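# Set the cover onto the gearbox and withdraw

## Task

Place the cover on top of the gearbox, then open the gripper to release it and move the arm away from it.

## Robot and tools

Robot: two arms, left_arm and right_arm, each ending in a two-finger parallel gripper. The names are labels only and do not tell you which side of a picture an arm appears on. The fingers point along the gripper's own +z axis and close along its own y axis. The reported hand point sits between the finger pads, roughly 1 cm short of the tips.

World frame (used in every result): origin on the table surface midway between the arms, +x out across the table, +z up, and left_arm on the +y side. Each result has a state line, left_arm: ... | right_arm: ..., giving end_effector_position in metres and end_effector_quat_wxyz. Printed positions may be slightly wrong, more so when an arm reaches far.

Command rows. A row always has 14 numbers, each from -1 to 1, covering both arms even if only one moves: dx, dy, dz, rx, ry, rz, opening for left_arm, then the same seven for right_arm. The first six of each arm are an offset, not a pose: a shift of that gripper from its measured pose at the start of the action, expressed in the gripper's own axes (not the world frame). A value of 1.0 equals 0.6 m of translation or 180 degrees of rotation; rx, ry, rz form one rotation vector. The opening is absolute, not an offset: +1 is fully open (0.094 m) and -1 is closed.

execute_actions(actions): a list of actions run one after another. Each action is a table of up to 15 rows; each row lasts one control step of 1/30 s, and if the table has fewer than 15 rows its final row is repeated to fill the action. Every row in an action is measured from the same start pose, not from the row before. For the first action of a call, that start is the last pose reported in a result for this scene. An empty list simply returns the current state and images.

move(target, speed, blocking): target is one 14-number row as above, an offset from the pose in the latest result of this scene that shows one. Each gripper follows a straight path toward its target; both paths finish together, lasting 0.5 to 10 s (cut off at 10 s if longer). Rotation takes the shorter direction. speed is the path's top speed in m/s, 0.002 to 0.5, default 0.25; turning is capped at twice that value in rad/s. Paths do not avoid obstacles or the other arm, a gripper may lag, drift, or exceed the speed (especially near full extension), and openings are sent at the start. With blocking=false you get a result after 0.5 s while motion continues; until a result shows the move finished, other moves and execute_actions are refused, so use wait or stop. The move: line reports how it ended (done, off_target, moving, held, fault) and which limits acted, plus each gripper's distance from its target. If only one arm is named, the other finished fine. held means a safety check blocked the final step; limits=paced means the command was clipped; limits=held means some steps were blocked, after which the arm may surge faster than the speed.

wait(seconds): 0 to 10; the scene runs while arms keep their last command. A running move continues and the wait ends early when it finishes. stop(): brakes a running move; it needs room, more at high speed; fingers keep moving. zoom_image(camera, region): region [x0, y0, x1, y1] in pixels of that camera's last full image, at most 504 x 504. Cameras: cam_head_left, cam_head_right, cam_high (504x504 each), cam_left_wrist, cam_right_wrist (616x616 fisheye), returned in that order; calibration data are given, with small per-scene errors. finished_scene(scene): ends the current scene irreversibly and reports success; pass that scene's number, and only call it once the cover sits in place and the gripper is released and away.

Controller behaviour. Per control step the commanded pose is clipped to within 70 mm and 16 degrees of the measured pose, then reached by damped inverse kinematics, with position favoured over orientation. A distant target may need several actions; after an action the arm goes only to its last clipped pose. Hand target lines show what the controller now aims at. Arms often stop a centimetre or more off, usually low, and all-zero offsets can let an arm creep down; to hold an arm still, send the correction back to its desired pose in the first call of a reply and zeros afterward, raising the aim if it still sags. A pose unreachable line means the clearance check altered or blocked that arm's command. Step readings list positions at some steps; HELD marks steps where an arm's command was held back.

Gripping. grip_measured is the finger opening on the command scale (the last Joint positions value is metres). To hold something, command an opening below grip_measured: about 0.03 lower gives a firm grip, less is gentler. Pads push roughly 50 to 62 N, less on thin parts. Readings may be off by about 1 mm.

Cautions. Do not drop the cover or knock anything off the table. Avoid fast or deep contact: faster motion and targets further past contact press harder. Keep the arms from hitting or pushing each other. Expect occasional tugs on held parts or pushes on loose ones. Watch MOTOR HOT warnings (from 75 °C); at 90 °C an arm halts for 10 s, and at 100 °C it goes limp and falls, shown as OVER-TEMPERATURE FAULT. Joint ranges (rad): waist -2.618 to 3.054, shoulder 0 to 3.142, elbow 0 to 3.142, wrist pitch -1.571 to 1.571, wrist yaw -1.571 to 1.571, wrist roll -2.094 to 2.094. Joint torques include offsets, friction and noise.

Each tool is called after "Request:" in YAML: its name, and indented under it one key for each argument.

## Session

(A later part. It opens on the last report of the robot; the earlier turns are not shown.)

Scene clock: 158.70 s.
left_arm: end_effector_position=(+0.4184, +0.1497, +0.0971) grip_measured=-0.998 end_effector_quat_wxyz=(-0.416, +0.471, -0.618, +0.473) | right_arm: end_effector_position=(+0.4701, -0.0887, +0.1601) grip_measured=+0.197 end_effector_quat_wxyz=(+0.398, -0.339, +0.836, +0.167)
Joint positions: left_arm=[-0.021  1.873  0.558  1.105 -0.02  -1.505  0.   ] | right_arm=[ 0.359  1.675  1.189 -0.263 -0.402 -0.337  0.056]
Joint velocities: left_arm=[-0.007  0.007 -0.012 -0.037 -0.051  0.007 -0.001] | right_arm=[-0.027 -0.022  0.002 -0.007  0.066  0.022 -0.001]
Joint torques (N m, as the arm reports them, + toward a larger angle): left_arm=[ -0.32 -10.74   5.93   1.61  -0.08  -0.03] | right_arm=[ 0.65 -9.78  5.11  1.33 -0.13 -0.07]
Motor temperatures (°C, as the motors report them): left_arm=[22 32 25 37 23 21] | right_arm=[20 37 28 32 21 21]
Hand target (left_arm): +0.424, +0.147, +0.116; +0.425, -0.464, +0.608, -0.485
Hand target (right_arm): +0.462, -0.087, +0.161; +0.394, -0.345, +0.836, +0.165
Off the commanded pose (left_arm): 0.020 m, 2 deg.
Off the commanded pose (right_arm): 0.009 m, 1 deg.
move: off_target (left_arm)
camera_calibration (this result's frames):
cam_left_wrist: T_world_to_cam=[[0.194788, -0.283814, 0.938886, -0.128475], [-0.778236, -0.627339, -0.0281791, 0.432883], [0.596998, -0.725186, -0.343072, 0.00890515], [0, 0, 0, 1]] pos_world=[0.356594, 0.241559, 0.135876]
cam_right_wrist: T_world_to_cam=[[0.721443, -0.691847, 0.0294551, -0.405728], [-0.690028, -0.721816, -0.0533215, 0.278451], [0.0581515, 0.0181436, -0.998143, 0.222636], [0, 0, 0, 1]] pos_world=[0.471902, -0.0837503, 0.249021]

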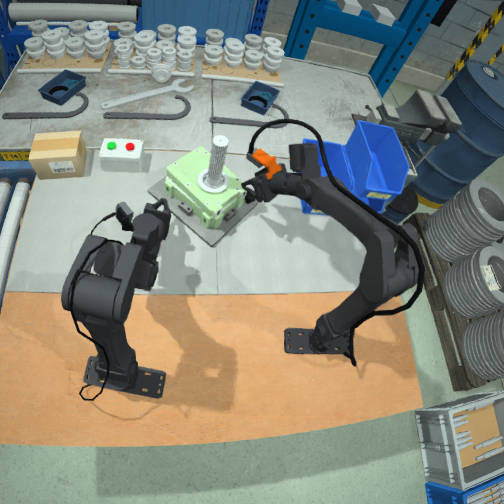

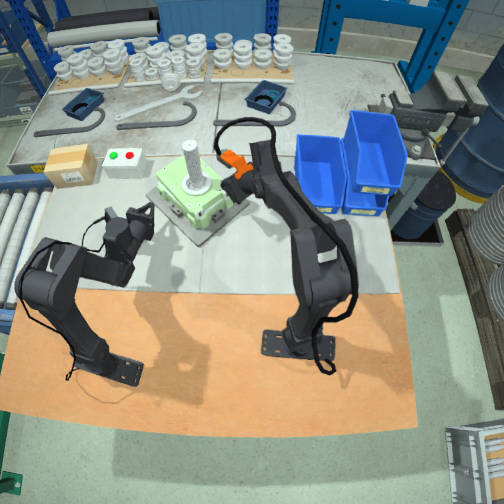

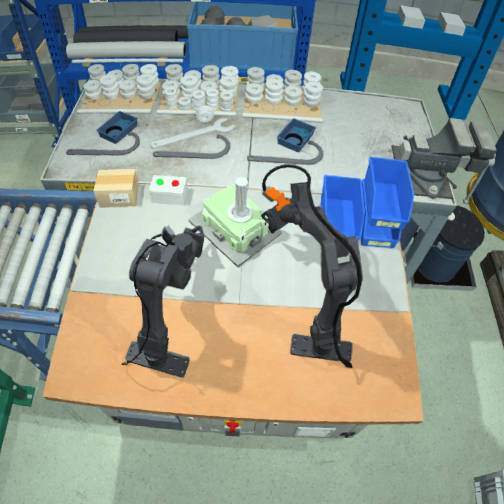

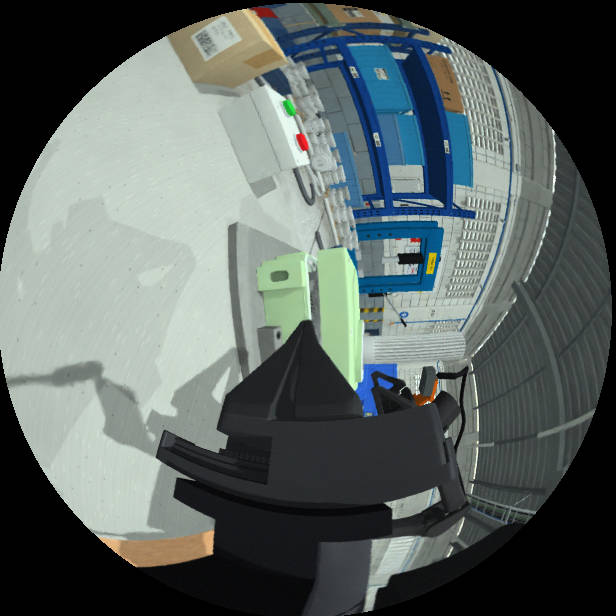

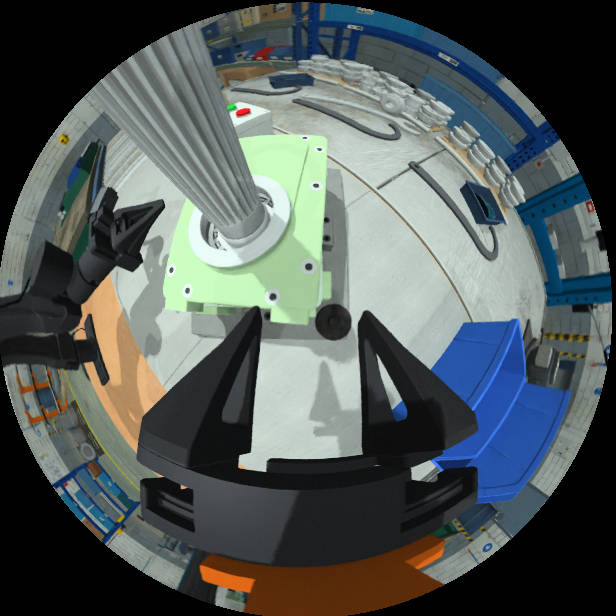

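Request:
move:
  target: [0,-0.03,0,0,0,0,-1,0.065,0.012,0.05,0,0,0,0.02]
  speed: 0.05

Request:
execute_actions:
  actions:
    - [[0,-0.03,0,0,0,0,-1,0,0,0,0,0,0,-0.15]]
    - [[0,-0.03,0,0,0,0,-1,0,0,0,0,0,0,-0.25]]
    - [[0,-0.03,0,0,0,0,-1,0,0,0,0,0,0,-0.35]]
    - [[0,-0.03,0,0,0,0,-1,0,0,0,0,0,0,-0.43]]

Scene clock: 165.73 s.
left_arm: end_effector_position=(+0.4147, +0.1505, +0.0944) grip_measured=-0.998 end_effector_quat_wxyz=(-0.405, +0.479, -0.629, +0.460) | right_arm: end_effector_position=(+0.4691, -0.0894, +0.1302) grip_measured=+0.023 end_effector_quat_wxyz=(+0.416, -0.336, +0.828, +0.165)
Joint positions: left_arm=[-0.021  1.834  0.558  1.023 -0.02  -1.505  0.   ] | right_arm=[ 0.359  1.692  1.053 -0.068 -0.4   -0.33   0.048]
Joint velocities: left_arm=[ 0.007 -0.012 -0.017  0.051  0.022  0.022  0.   ] | right_arm=[-0.007 -0.012 -0.042  0.007  0.051  0.022 -0.001]
Joint torques (N m, as the arm reports them, + toward a larger angle): left_arm=[ -0.36 -10.59   6.49   1.58  -0.1   -0.04] | right_arm=[ 1.2  -5.67  4.22  1.74 -0.05  0.09]
Motor temperatures (°C, as the motors report them): left_arm=[22 32 25 37 23 21] | right_arm=[20 37 28 32 21 21]
Hand target (left_arm): +0.421, +0.148, +0.114; +0.416, -0.471, +0.618, -0.473
Hand target (right_arm): +0.463, -0.084, +0.111; +0.398, -0.339, +0.836, +0.167
Off the commanded pose (left_arm): 0.022 m, 2 deg.
Off the commanded pose (right_arm): 0.021 m, 2 deg.
move: off_target (left_arm, right_arm)
camera_calibration (this result's frames):
cam_left_wrist: T_world_to_cam=[[0.234059, -0.292527, 0.92717, -0.13883], [-0.778856, -0.627202, -0.00126783, 0.428137], [0.581894, -0.721835, -0.374638, 0.0195135], [0, 0, 0, 1]] pos_world=[0.354597, 0.242002, 0.136572]
cam_right_wrist: T_world_to_cam=[[0.715574, -0.696963, 0.0468799, -0.404622], [-0.692064, -0.716459, -0.087938, 0.281642], [0.094877, 0.0304822, -0.995022, 0.176304], [0, 0, 0, 1]] pos_world=[0.467724, -0.0855953, 0.219162]

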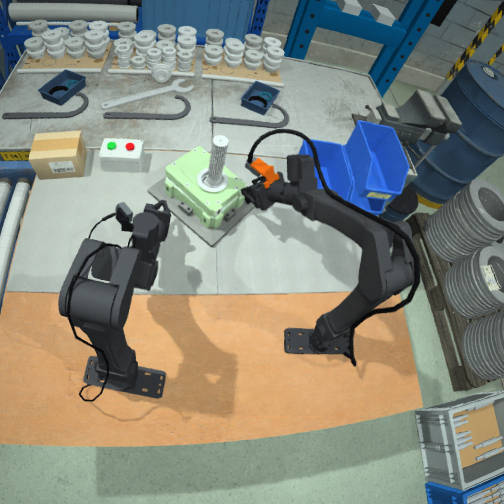

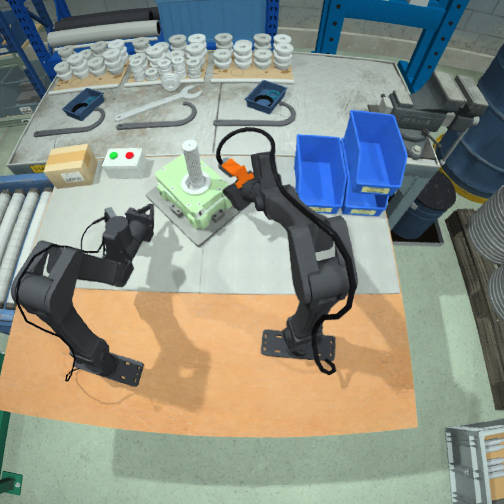

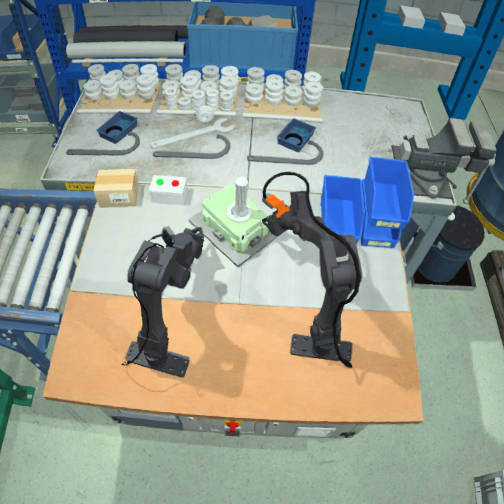

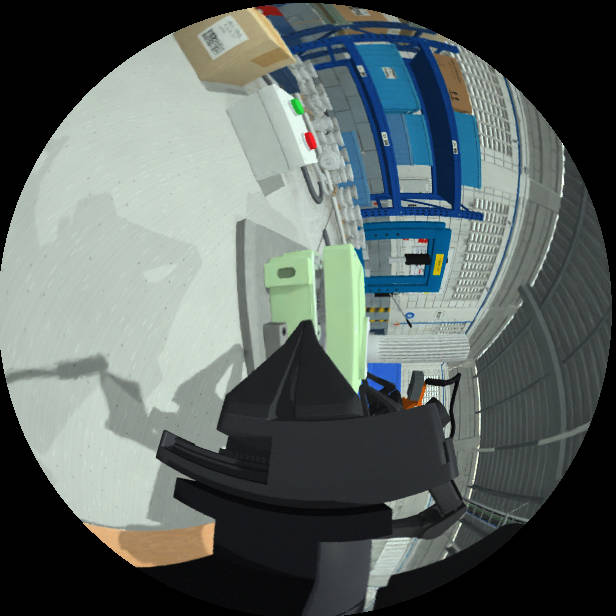

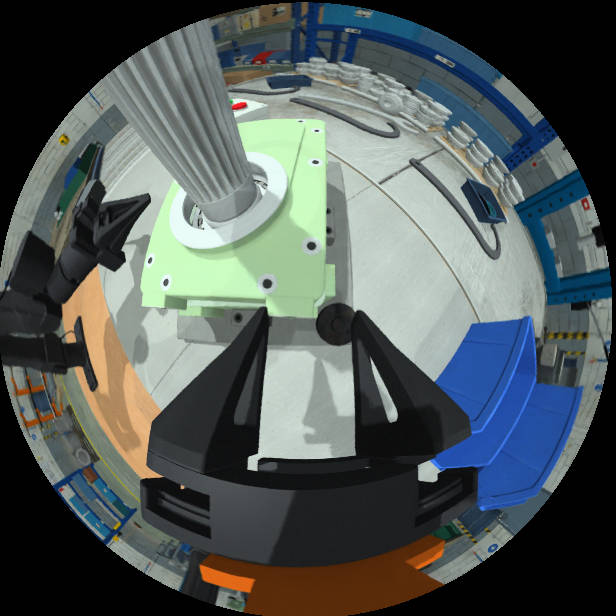

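Scene clock: 167.73 s.
left_arm: end_effector_position=(+0.4131, +0.1509, +0.0923) grip_measured=-0.998 end_effector_quat_wxyz=(-0.368, +0.503, -0.662, +0.416) | right_arm: end_effector_position=(+0.4677, -0.0872, +0.1309) grip_measured=-0.427 end_effector_quat_wxyz=(+0.416, -0.339, +0.826, +0.172)
Joint positions: left_arm=[-0.021  1.734  0.63   0.712 -0.02  -1.505  0.   ] | right_arm=[ 0.359  1.692  1.053 -0.068 -0.415 -0.33   0.027]
Joint velocities: left_arm=[ 0.007  0.007 -0.002 -0.007  0.066  0.081  0.001] | right_arm=[-0.002 -0.012  0.007 -0.081 -0.051 -0.022  0.   ]
Joint torques (N m, as the arm reports them, + toward a larger angle): left_arm=[ -0.27 -10.35   6.74   1.56  -0.12  -0.02] | right_arm=[ 0.   -7.74  5.85  1.63 -0.13  0.04]
Motor temperatures (°C, as the motors report them): left_arm=[22 32 25 36 23 21] | right_arm=[20 37 28 32 21 21]
Hand target (left_arm): +0.418, +0.148, +0.111; +0.378, -0.497, +0.653, -0.428
Hand target (right_arm): +0.468, -0.087, +0.131; +0.416, -0.339, +0.826, +0.171
Off the commanded pose (left_arm): 0.019 m, 2 deg.
Off the commanded pose (right_arm): 0.000 m, 0 deg.
Step readings (end_effector_position; steps 1 to 15: 1st action; 16 to 30: 2nd action; 31 to 45: 3rd action; 46 to 60: 4th action):
0: left_arm (+0.4147, +0.1505, +0.0944) | right_arm (+0.4691, -0.0894, +0.1302)
1: left_arm (+0.4144, +0.1506, +0.0940) | right_arm (+0.4687, -0.0888, +0.1304)
2: left_arm (+0.4137, +0.1507, +0.0933) | right_arm (+0.4683, -0.0882, +0.1306)
4: left_arm (+0.4134, +0.1508, +0.0956) | right_arm (+0.4683, -0.0881, +0.1306)
8: left_arm (+0.4144, +0.1506, +0.0987) | right_arm (+0.4683, -0.0881, +0.1306)
15: left_arm (+0.4134, +0.1508, +0.0949) | right_arm (+0.4683, -0.0881, +0.1306)
16: left_arm (+0.4132, +0.1508, +0.0944) | right_arm (+0.4681, -0.0879, +0.1307)
17: left_arm (+0.4128, +0.1509, +0.0938) | right_arm (+0.4680, -0.0877, +0.1307)
19: left_arm (+0.4130, +0.1509, +0.0958) | right_arm (+0.4680, -0.0877, +0.1307)
23: left_arm (+0.4139, +0.1507, +0.0985) | right_arm (+0.4680, -0.0877, +0.1307)
30: left_arm (+0.4128, +0.1509, +0.0948) | right_arm (+0.4680, -0.0877, +0.1307)
31: left_arm (+0.4127, +0.1510, +0.0943) | right_arm (+0.4680, -0.0876, +0.1307)
32: left_arm (+0.4124, +0.1510, +0.0934) | right_arm (+0.4679, -0.0875, +0.1308)
34: left_arm (+0.4130, +0.1509, +0.0952) | right_arm (+0.4678, -0.0874, +0.1308)
38: left_arm (+0.4139, +0.1507, +0.0976) | right_arm (+0.4678, -0.0874, +0.1308)
45: left_arm (+0.4126, +0.1510, +0.0939) | right_arm (+0.4678, -0.0874, +0.1308)
46: left_arm (+0.4126, +0.1510, +0.0933) | right_arm (+0.4678, -0.0873, +0.1308)
47: left_arm (+0.4127, +0.1510, +0.0926) | right_arm (+0.4677, -0.0873, +0.1309)
49: left_arm (+0.4136, +0.1508, +0.0939) | right_arm (+0.4677, -0.0872, +0.1309)
53: left_arm (+0.4143, +0.1506, +0.0956) | right_arm (+0.4677, -0.0872, +0.1309)
60: end_effector_position above
camera_calibration (this result's frames):
cam_left_wrist: T_world_to_cam=[[0.357254, -0.31986, 0.87753, -0.178556], [-0.773095, -0.62848, 0.0856561, 0.416913], [0.524112, -0.709015, -0.471809, 0.0507878], [0, 0, 0, 1]] pos_world=[0.359485, 0.240918, 0.14494]
cam_right_wrist: T_world_to_cam=[[0.723918, -0.688827, 0.0382164, -0.404093], [-0.683738, -0.723744, -0.0932586, 0.278487], [0.0918979, 0.0413815, -0.994908, 0.179417], [0, 0, 0, 1]] pos_world=[0.466454, -0.0842218, 0.219917]

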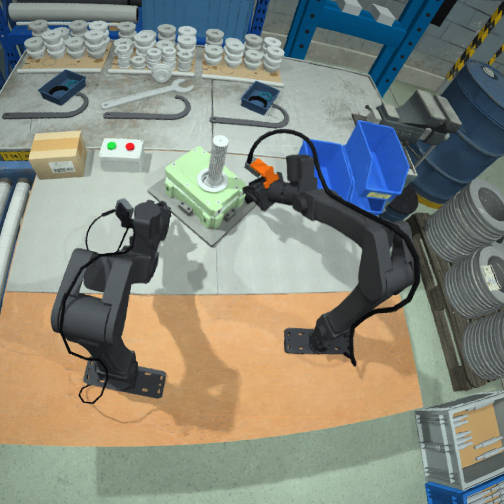

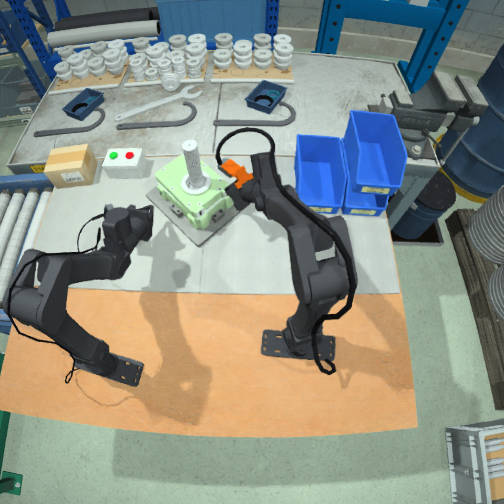

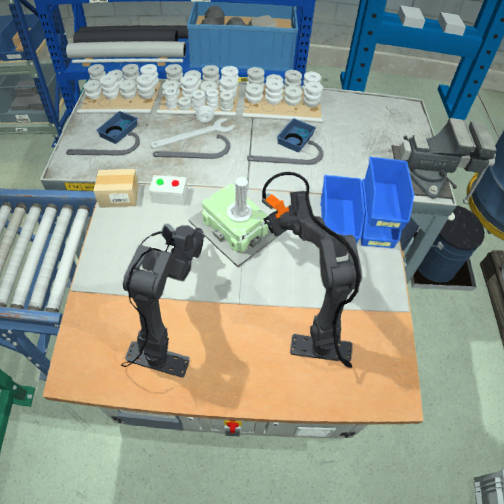

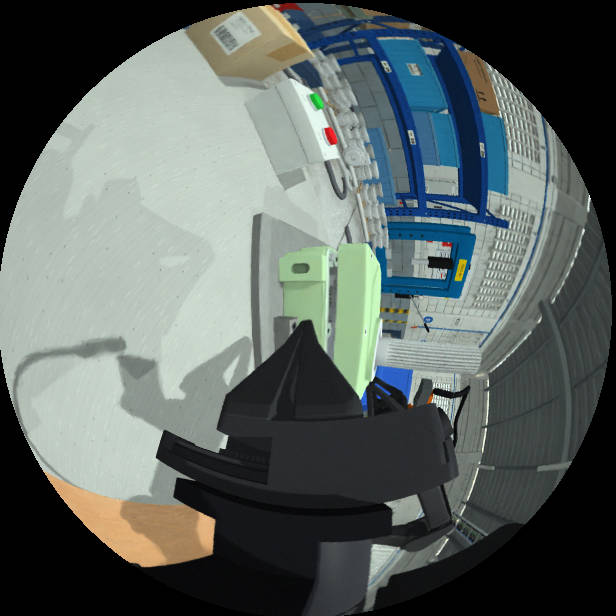

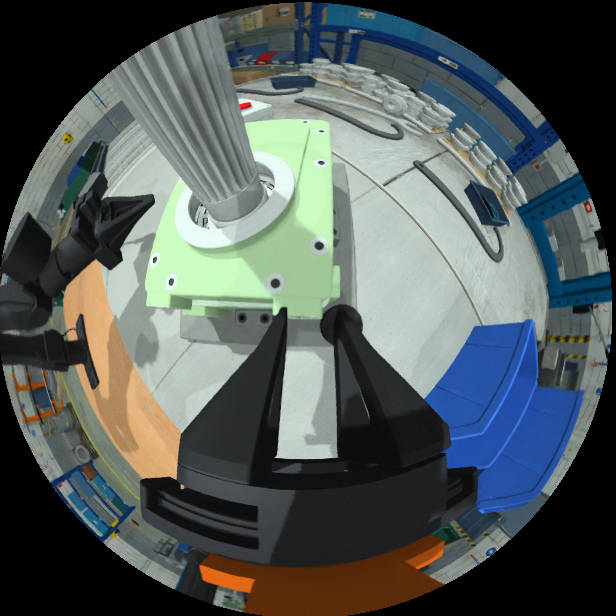

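Landed on top of the lug. Open wider, descend, close slowly.

Request:
execute_actions:
  actions:
    - [[0,-0.03,0,0.012,0,0,-1,0,0,0,0,0,0,0.15]]
    - [[0,-0.03,0,0.012,0,0,-1,0.02,0,0.02,0,0,0,0.15]]
    - [[0,-0.03,0,0.012,0,0,-1,0.005,0,0.008,0,0,0,0.15]]
    - [[0,-0.03,0,0.012,0,0,-1,0,0,0,0,0,0,-0.1]]
    - [[0,-0.03,0,0.012,0,0,-1,0,0,0,0,0,0,-0.2]]
    - [[0,-0.03,0,0.012,0,0,-1,0,0,0,0,0,0,-0.28]]
    - [[0,-0.03,0,0.012,0,0,-1,0,0,0,0,0,0,-0.36]]

Scene clock: 174.83 s.
left_arm: end_effector_position=(+0.4128, +0.1509, +0.0915) grip_measured=-0.998 end_effector_quat_wxyz=(-0.367, +0.504, -0.662, +0.415) | right_arm: end_effector_position=(+0.4697, -0.0843, +0.1195) grip_measured=-0.357 end_effector_quat_wxyz=(+0.419, -0.342, +0.822, +0.177)
Joint positions: left_arm=[-0.021  1.734  0.63   0.708 -0.02  -1.505  0.   ] | right_arm=[ 0.359  1.722  1.029 -0.007 -0.429 -0.33   0.03 ]
Joint velocities: left_arm=[-0.012  0.012 -0.012  0.066  0.066 -0.007  0.   ] | right_arm=[ 0.012  0.022 -0.017 -0.051 -0.007  0.022 -0.001]
Joint torques (N m, as the arm reports them, + toward a larger angle): left_arm=[-0.21 -9.49  6.82  1.59 -0.05  0.  ] | right_arm=[-0.02 -7.91  5.78  1.63 -0.12  0.04]
Motor temperatures (°C, as the motors report them): left_arm=[22 32 25 36 23 20] | right_arm=[20 37 28 32 21 21]
Hand target (left_arm): +0.419, +0.148, +0.108; +0.377, -0.496, +0.655, -0.428
Hand target (right_arm): +0.470, -0.085, +0.119; +0.419, -0.341, +0.823, +0.175
Off the commanded pose (left_arm): 0.018 m, 2 deg.
Off the commanded pose (right_arm): 0.001 m, 0 deg.
Step readings (end_effector_position; steps 1 to 15: 1st action; 16 to 30: 2nd action; 31 to 45: 3rd action; 46 to 60: 4th action; 61 to 75: 5th action; 76 to 90: 6th action; 91 to 105: 7th action):
0: left_arm (+0.4128, +0.1509, +0.0915) | right_arm (+0.4677, -0.0872, +0.1309)
1: left_arm (+0.4128, +0.1509, +0.0915) | right_arm (+0.4677, -0.0872, +0.1309)
2: left_arm (+0.4128, +0.1509, +0.0915) | right_arm (+0.4677, -0.0872, +0.1309)
4: left_arm (+0.4128, +0.1509, +0.0915) | right_arm (+0.4677, -0.0872, +0.1309)
8: left_arm (+0.4128, +0.1509, +0.0915) | right_arm (+0.4677, -0.0872, +0.1309)
15: left_arm (+0.4128, +0.1509, +0.0915) | right_arm (+0.4677, -0.0872, +0.1309)
16: left_arm (+0.4128, +0.1509, +0.0915) | right_arm (+0.4682, -0.0870, +0.1303)
17: left_arm (+0.4128, +0.1509, +0.0915) | right_arm (+0.4691, -0.0868, +0.1296)
19: left_arm (+0.4128, +0.1509, +0.0915) | right_arm (+0.4695, -0.0867, +0.1247)
23: left_arm (+0.4128, +0.1509, +0.0915) | right_arm (+0.4683, -0.0870, +0.1160)
30: left_arm (+0.4128, +0.1509, +0.0915) | right_arm (+0.4698, -0.0866, +0.1173)
31: left_arm (+0.4128, +0.1509, +0.0915) | right_arm (+0.4700, -0.0866, +0.1176)
32: left_arm (+0.4128, +0.1509, +0.0915) | right_arm (+0.4701, -0.0865, +0.1178)
34: left_arm (+0.4128, +0.1509, +0.0915) | right_arm (+0.4705, -0.0864, +0.1183)
38: left_arm (+0.4128, +0.1509, +0.0915) | right_arm (+0.4709, -0.0863, +0.1187)
45: left_arm (+0.4128, +0.1509, +0.0915) | right_arm (+0.4710, -0.0863, +0.1189)
46: left_arm (+0.4128, +0.1509, +0.0915) | right_arm (+0.4710, -0.0863, +0.1189)
47: left_arm (+0.4128, +0.1509, +0.0915) | right_arm (+0.4709, -0.0860, +0.1190)
49: left_arm (+0.4128, +0.1509, +0.0915) | right_arm (+0.4708, -0.0859, +0.1190)
53: left_arm (+0.4128, +0.1509, +0.0915) | right_arm (+0.4708, -0.0859, +0.1190)
60: left_arm (+0.4128, +0.1509, +0.0915) | right_arm (+0.4708, -0.0859, +0.1190)
61: left_arm (+0.4128, +0.1509, +0.0915) | right_arm (+0.4706, -0.0856, +0.1191)
62: left_arm (+0.4128, +0.1509, +0.0915) | right_arm (+0.4705, -0.0854, +0.1192)
64: left_arm (+0.4128, +0.1509, +0.0915) | right_arm (+0.4705, -0.0854, +0.1192)
68: left_arm (+0.4128, +0.1509, +0.0915) | right_arm (+0.4705, -0.0854, +0.1192)
75: left_arm (+0.4128, +0.1509, +0.0915) | right_arm (+0.4705, -0.0854, +0.1192)
76: left_arm (+0.4128, +0.1509, +0.0915) | right_arm (+0.4703, -0.0851, +0.1193)
77: left_arm (+0.4128, +0.1509, +0.0915) | right_arm (+0.4702, -0.0850, +0.1193)
79: left_arm (+0.4128, +0.1509, +0.0915) | right_arm (+0.4702, -0.0850, +0.1193)
83: left_arm (+0.4128, +0.1509, +0.0915) | right_arm (+0.4702, -0.0850, +0.1193)
90: left_arm (+0.4128, +0.1509, +0.0915) | right_arm (+0.4702, -0.0850, +0.1193)
91: left_arm (+0.4128, +0.1509, +0.0915) | right_arm (+0.4700, -0.0847, +0.1194)
92: left_arm (+0.4128, +0.1509, +0.0915) | right_arm (+0.4698, -0.0845, +0.1195)
94: left_arm (+0.4128, +0.1509, +0.0915) | right_arm (+0.4697, -0.0843, +0.1195)
98: left_arm (+0.4128, +0.1509, +0.0915) | right_arm (+0.4697, -0.0843, +0.1195)
105: end_effector_position above
camera_calibration (this result's frames):
cam_left_wrist: T_world_to_cam=[[0.360193, -0.320512, 0.87609, -0.178711], [-0.772805, -0.628544, 0.0877795, 0.416473], [0.522527, -0.708664, -0.474091, 0.0514444], [0, 0, 0, 1]] pos_world=[0.359342, 0.24095, 0.144398]
cam_right_wrist: T_world_to_cam=[[0.730891, -0.681599, 0.0349481, -0.40547], [-0.675582, -0.729809, -0.104722, 0.277928], [0.0968836, 0.0529299, -0.993887, 0.166311], [0, 0, 0, 1]] pos_world=[0.468005, -0.0823365, 0.20857]

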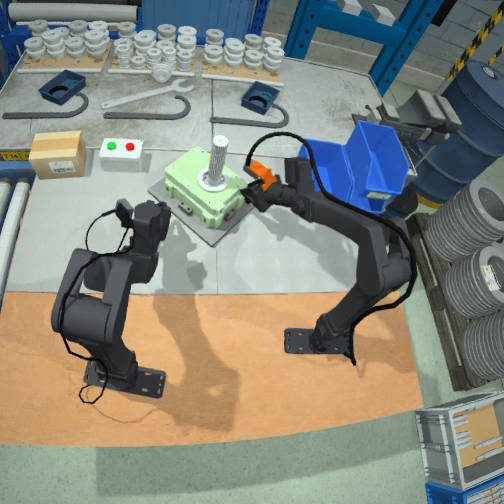

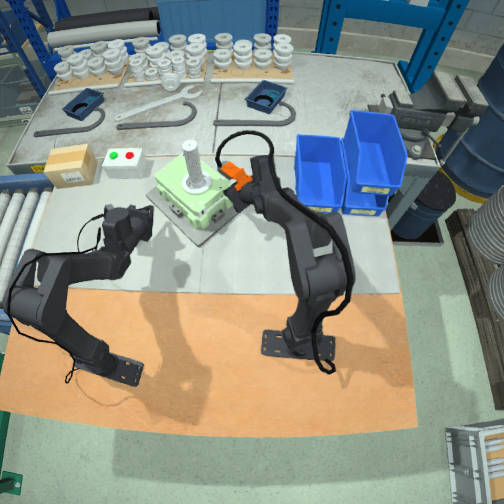

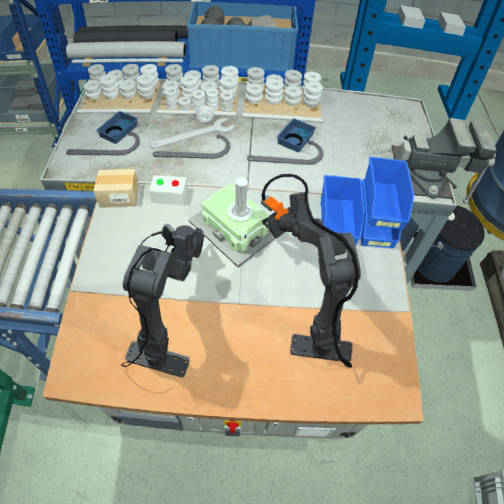

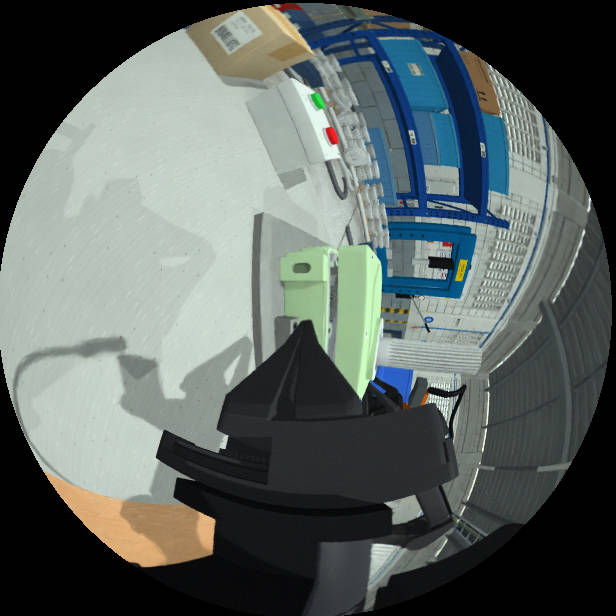

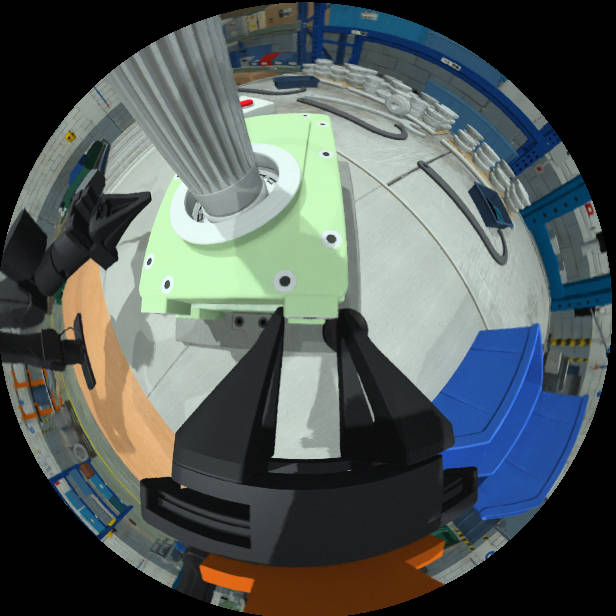

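Request:
execute_actions:
  actions:
    - [[0,-0.03,0,0.012,0,0,-1,0,0,0,0,0,0,-0.6]]
    - [[0,-0.03,0,0.012,0,0,-1,0.015,0.015,0.012,0,0,0,-0.6]]
    - [[0,-0.03,0,0.012,0,0,-1,0.015,0.015,0.012,0,0,0,-0.6]]
    - [[0,-0.03,0,0.012,0,0,-1,0.005,0,0.025,0,0,0,-0.6]]
    - [[0,-0.03,0,0.012,0,0,-1,0.025,0,0.0,0,0,0,-0.6]]
    - [[0,-0.03,0,0.012,0,0,-1,0.015,-0.015,0.012,0,0,0,-0.6]]
    - [[0,-0.03,0,0.012,0,0,-1,0.015,-0.015,0.012,0,0,0,-0.6]]

Scene clock: 182.10 s.
left_arm: end_effector_position=(+0.4128, +0.1509, +0.0915) grip_measured=-0.998 end_effector_quat_wxyz=(-0.367, +0.504, -0.662, +0.415) | right_arm: end_effector_position=(+0.4779, -0.0799, +0.1179) grip_measured=-0.448 end_effector_quat_wxyz=(+0.471, -0.350, +0.782, +0.209)
Joint positions: left_arm=[-0.021  1.734  0.63   0.708 -0.02  -1.505  0.   ] | right_arm=[ 0.329  1.769  0.951  0.243 -0.533 -0.322  0.026]
Joint velocities: left_arm=[ 0.012  0.017 -0.017 -0.007  0.007 -0.007 -0.001] | right_arm=[-0.007 -0.012  0.007  0.007 -0.051  0.007  0.001]
Joint torques (N m, as the arm reports them, + toward a larger angle): left_arm=[-0.13 -9.51  6.85  1.58 -0.05  0.  ] | right_arm=[-0.4  -5.58  5.9   1.81  0.02  0.02]
Motor temperatures (°C, as the motors report them): left_arm=[22 32 25 36 23 20] | right_arm=[20 36 28 32 21 21]
Hand target (left_arm): +0.419, +0.148, +0.108; +0.377, -0.496, +0.655, -0.428
Hand target (right_arm): +0.483, -0.085, +0.107; +0.466, -0.345, +0.790, +0.199
Off the commanded pose (left_arm): 0.018 m, 2 deg.
Off the commanded pose (right_arm): 0.014 m, 2 deg.
Step readings (end_effector_position; steps 1 to 15: 1st action; 16 to 30: 2nd action; 31 to 45: 3rd action; 46 to 60: 4th action; 61 to 75: 5th action; 76 to 90: 6th action; 91 to 105: 7th action):
0: left_arm (+0.4128, +0.1509, +0.0915) | right_arm (+0.4697, -0.0843, +0.1195)
1: left_arm (+0.4128, +0.1509, +0.0915) | right_arm (+0.4696, -0.0840, +0.1196)
2: left_arm (+0.4128, +0.1509, +0.0915) | right_arm (+0.4695, -0.0839, +0.1196)
4: left_arm (+0.4128, +0.1509, +0.0915) | right_arm (+0.4695, -0.0839, +0.1196)
8: left_arm (+0.4128, +0.1509, +0.0915) | right_arm (+0.4695, -0.0839, +0.1196)
15: left_arm (+0.4128, +0.1509, +0.0915) | right_arm (+0.4695, -0.0839, +0.1196)
16: left_arm (+0.4128, +0.1509, +0.0915) | right_arm (+0.4692, -0.0838, +0.1187)
17: left_arm (+0.4128, +0.1509, +0.0915) | right_arm (+0.4693, -0.0837, +0.1181)
19: left_arm (+0.4128, +0.1509, +0.0915) | right_arm (+0.4699, -0.0835, +0.1183)
23: left_arm (+0.4128, +0.1509, +0.0915) | right_arm (+0.4702, -0.0833, +0.1184)
30: left_arm (+0.4128, +0.1509, +0.0915) | right_arm (+0.4704, -0.0833, +0.1185)
31: left_arm (+0.4128, +0.1509, +0.0915) | right_arm (+0.4704, -0.0833, +0.1182)
32: left_arm (+0.4128, +0.1509, +0.0915) | right_arm (+0.4704, -0.0831, +0.1179)
34: left_arm (+0.4128, +0.1509, +0.0915) | right_arm (+0.4708, -0.0829, +0.1181)
38: left_arm (+0.4128, +0.1509, +0.0915) | right_arm (+0.4711, -0.0827, +0.1183)
45: left_arm (+0.4128, +0.1509, +0.0915) | right_arm (+0.4711, -0.0827, +0.1183)
46: left_arm (+0.4128, +0.1509, +0.0915) | right_arm (+0.4715, -0.0824, +0.1181)
47: left_arm (+0.4128, +0.1509, +0.0915) | right_arm (+0.4723, -0.0817, +0.1180)
49: left_arm (+0.4128, +0.1509, +0.0915) | right_arm (+0.4738, -0.0804, +0.1181)
53: left_arm (+0.4128, +0.1509, +0.0915) | right_arm (+0.4749, -0.0795, +0.1182)
60: left_arm (+0.4128, +0.1509, +0.0915) | right_arm (+0.4748, -0.0794, +0.1182)
61: left_arm (+0.4128, +0.1509, +0.0915) | right_arm (+0.4746, -0.0797, +0.1178)
62: left_arm (+0.4128, +0.1509, +0.0915) | right_arm (+0.4746, -0.0797, +0.1179)
64: left_arm (+0.4128, +0.1509, +0.0915) | right_arm (+0.4746, -0.0798, +0.1181)
68: left_arm (+0.4128, +0.1509, +0.0915) | right_arm (+0.4747, -0.0797, +0.1183)
75: left_arm (+0.4128, +0.1509, +0.0915) | right_arm (+0.4745, -0.0797, +0.1182)
76: left_arm (+0.4128, +0.1509, +0.0915) | right_arm (+0.4749, -0.0797, +0.1180)
77: left_arm (+0.4128, +0.1509, +0.0915) | right_arm (+0.4751, -0.0798, +0.1181)
79: left_arm (+0.4128, +0.1509, +0.0915) | right_arm (+0.4758, -0.0799, +0.1180)
83: left_arm (+0.4128, +0.1509, +0.0915) | right_arm (+0.4761, -0.0797, +0.1182)
90: left_arm (+0.4128, +0.1509, +0.0915) | right_arm (+0.4762, -0.0797, +0.1181)
91: left_arm (+0.4128, +0.1509, +0.0915) | right_arm (+0.4764, -0.0798, +0.1178)
92: left_arm (+0.4128, +0.1509, +0.0915) | right_arm (+0.4767, -0.0799, +0.1179)
94: left_arm (+0.4128, +0.1509, +0.0915) | right_arm (+0.4776, -0.0800, +0.1179)
98: left_arm (+0.4128, +0.1509, +0.0915) | right_arm (+0.4779, -0.0799, +0.1180)
105: end_effector_position above
camera_calibration (this result's frames):
cam_left_wrist: T_world_to_cam=[[0.360193, -0.320512, 0.87609, -0.178711], [-0.772805, -0.628544, 0.0877795, 0.416473], [0.522527, -0.708664, -0.474091, 0.0514444], [0, 0, 0, 1]] pos_world=[0.359342, 0.24095, 0.144398]
cam_right_wrist: T_world_to_cam=[[0.759653, -0.648598, 0.0474197, -0.420974], [-0.62162, -0.74561, -0.240113, 0.275448], [0.191093, 0.152925, -0.969586, 0.123782], [0, 0, 0, 1]] pos_world=[0.467364, -0.0865955, 0.206119]

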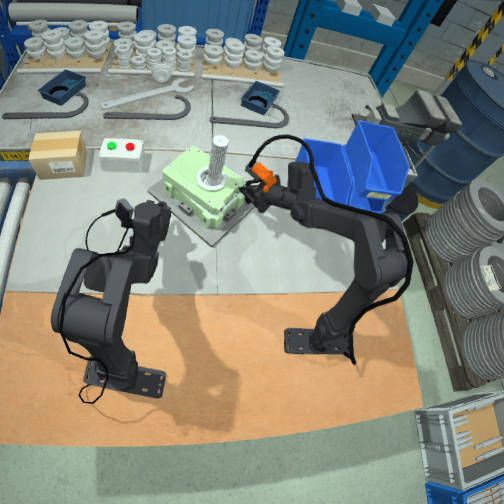

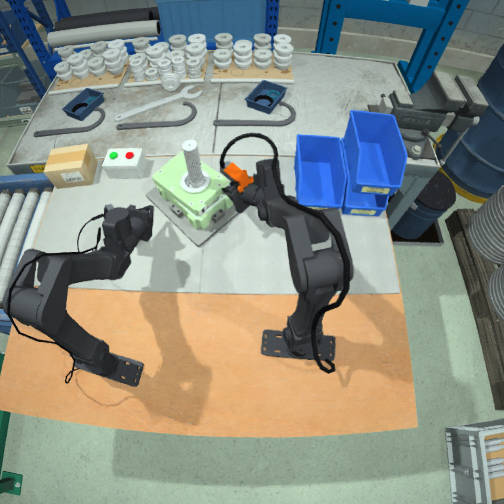

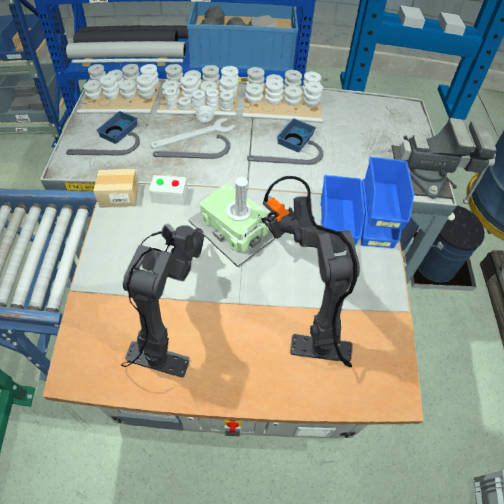

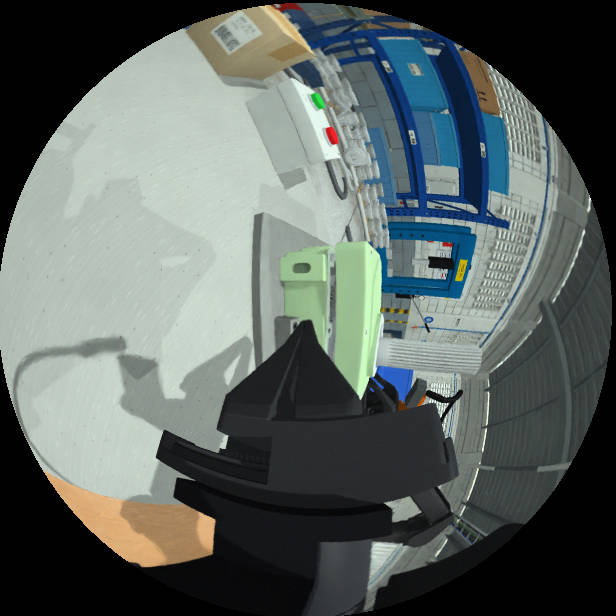

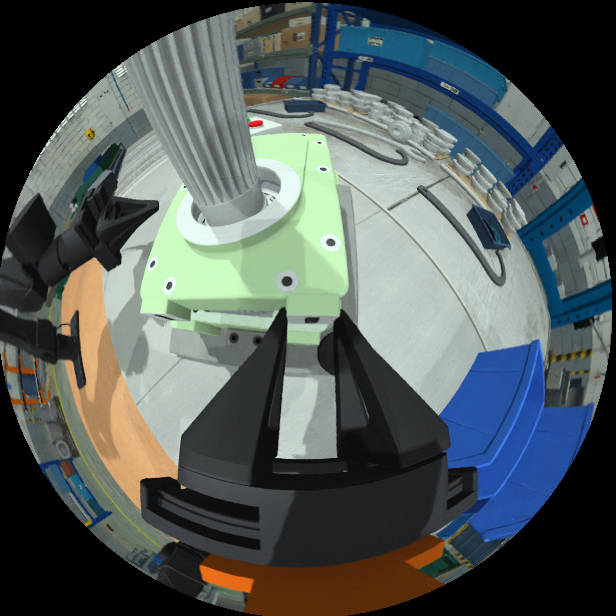

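Request:
execute_actions:
  actions:
    - [[0,-0.03,0,0.012,0,0,-1,0.008,0,-0.018,0.02,0.02,0.012,-0.6]]
    - [[0,-0.03,0,0.012,0,0,-1,0.008,0,-0.018,0.02,0.02,0.012,-0.6]]

Request:
zoom_image:
  camera: "cam_head_left"
  region: [140,130,280,250]

Scene clock: 189.57 s.
left_arm: end_effector_position=(+0.4128, +0.1509, +0.0915) grip_measured=-0.998 end_effector_quat_wxyz=(-0.367, +0.504, -0.662, +0.415) | right_arm: end_effector_position=(+0.4670, -0.0817, +0.1191) grip_measured=-0.448 end_effector_quat_wxyz=(+0.447, -0.328, +0.812, +0.182)
Joint positions: left_arm=[-0.021  1.734  0.63   0.708 -0.02  -1.505  0.   ] | right_arm=[ 0.369  1.705  0.947  0.132 -0.423 -0.286  0.026]
Joint velocities: left_arm=[-0.012  0.002 -0.022  0.022 -0.066 -0.037  0.   ] | right_arm=[ 0.002 -0.012 -0.007  0.051  0.022 -0.051  0.001]
Joint torques (N m, as the arm reports them, + toward a larger angle): left_arm=[-0.18 -9.42  6.75  1.61 -0.02  0.  ] | right_arm=[-0.05 -9.89  5.21  1.27  0.2   0.13]
Motor temperatures (°C, as the motors report them): left_arm=[22 32 26 36 23 20] | right_arm=[20 36 28 32 21 21]
Hand target (left_arm): +0.419, +0.148, +0.108; +0.377, -0.496, +0.655, -0.428
Hand target (right_arm): +0.464, -0.089, +0.120; +0.441, -0.316, +0.823, +0.169
Off the commanded pose (left_arm): 0.018 m, 2 deg.
Off the commanded pose (right_arm): 0.008 m, 3 deg.
Step readings (end_effector_position; steps 1 to 15: 1st action; 16 to 30: 2nd action):
0: left_arm (+0.4128, +0.1509, +0.0915) | right_arm (+0.4780, -0.0798, +0.1179)
1: left_arm (+0.4128, +0.1509, +0.0915) | right_arm (+0.4778, -0.0804, +0.1191)
2: left_arm (+0.4128, +0.1509, +0.0915) | right_arm (+0.4761, -0.0805, +0.1190)
4: left_arm (+0.4128, +0.1509, +0.0915) | right_arm (+0.4735, -0.0808, +0.1190)
8: left_arm (+0.4128, +0.1509, +0.0915) | right_arm (+0.4726, -0.0810, +0.1188)
15: left_arm (+0.4128, +0.1509, +0.0915) | right_arm (+0.4725, -0.0811, +0.1187)
16: left_arm (+0.4128, +0.1509, +0.0915) | right_arm (+0.4721, -0.0810, +0.1193)
17: left_arm (+0.4128, +0.1509, +0.0915) | right_arm (+0.4707, -0.0809, +0.1194)
19: left_arm (+0.4128, +0.1509, +0.0915) | right_arm (+0.4683, -0.0813, +0.1192)
23: left_arm (+0.4128, +0.1509, +0.0915) | right_arm (+0.4671, -0.0817, +0.1190)
30: end_effector_position above
camera_calibration (this result's frames):
cam_left_wrist: T_world_to_cam=[[0.360193, -0.320512, 0.87609, -0.178711], [-0.772805, -0.628544, 0.0877795, 0.416473], [0.522527, -0.708664, -0.474091, 0.0514444], [0, 0, 0, 1]] pos_world=[0.359342, 0.24095, 0.144398]
cam_right_wrist: T_world_to_cam=[[0.715027, -0.697944, 0.0401349, -0.396185], [-0.683992, -0.710294, -0.166245, 0.290788], [0.144538, 0.091418, -0.985267, 0.145884], [0, 0, 0, 1]] pos_world=[0.461095, -0.0833064, 0.207978]

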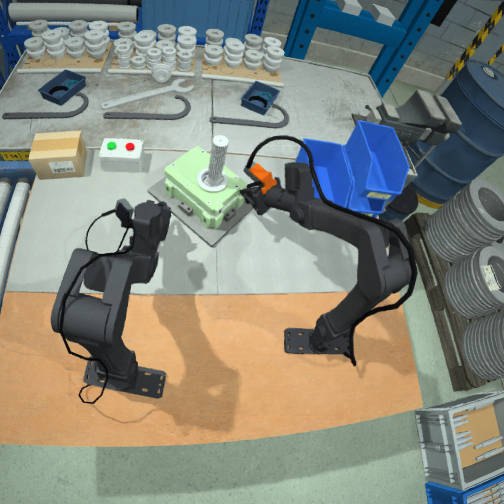

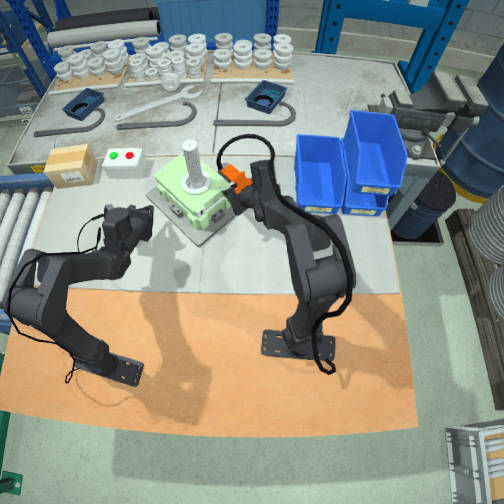

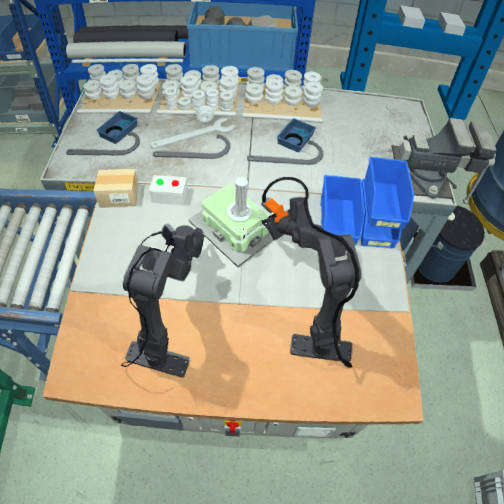

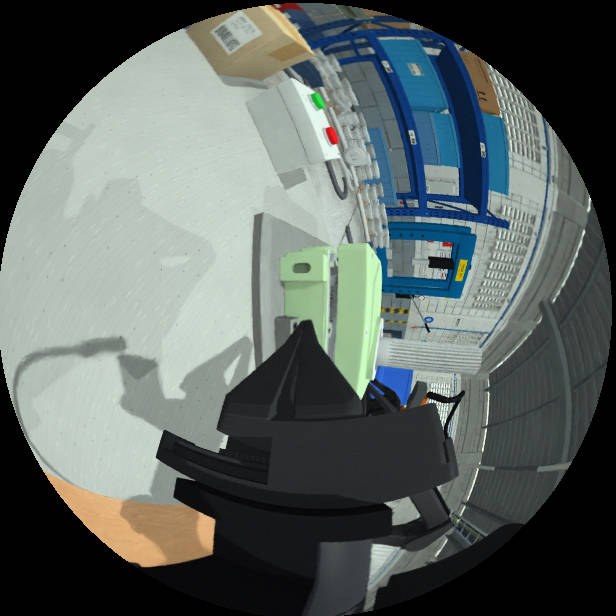

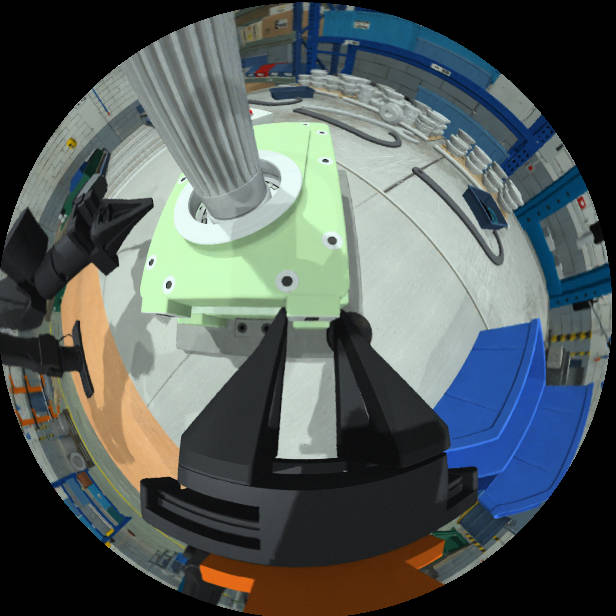

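Region (140, 130, 280, 250) of cam_head_left's 504x504 image, scaled by 3.600, with more detail than that image has; it fills the top 432 rows of this view, and the rest is white.

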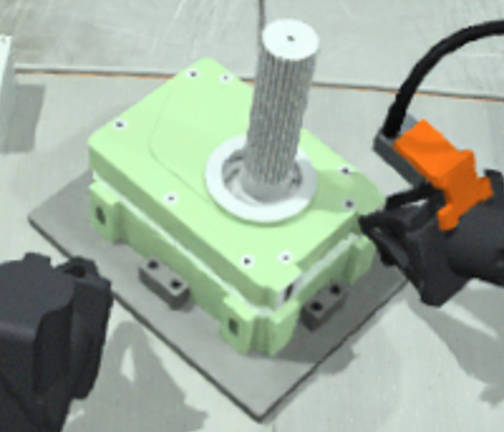

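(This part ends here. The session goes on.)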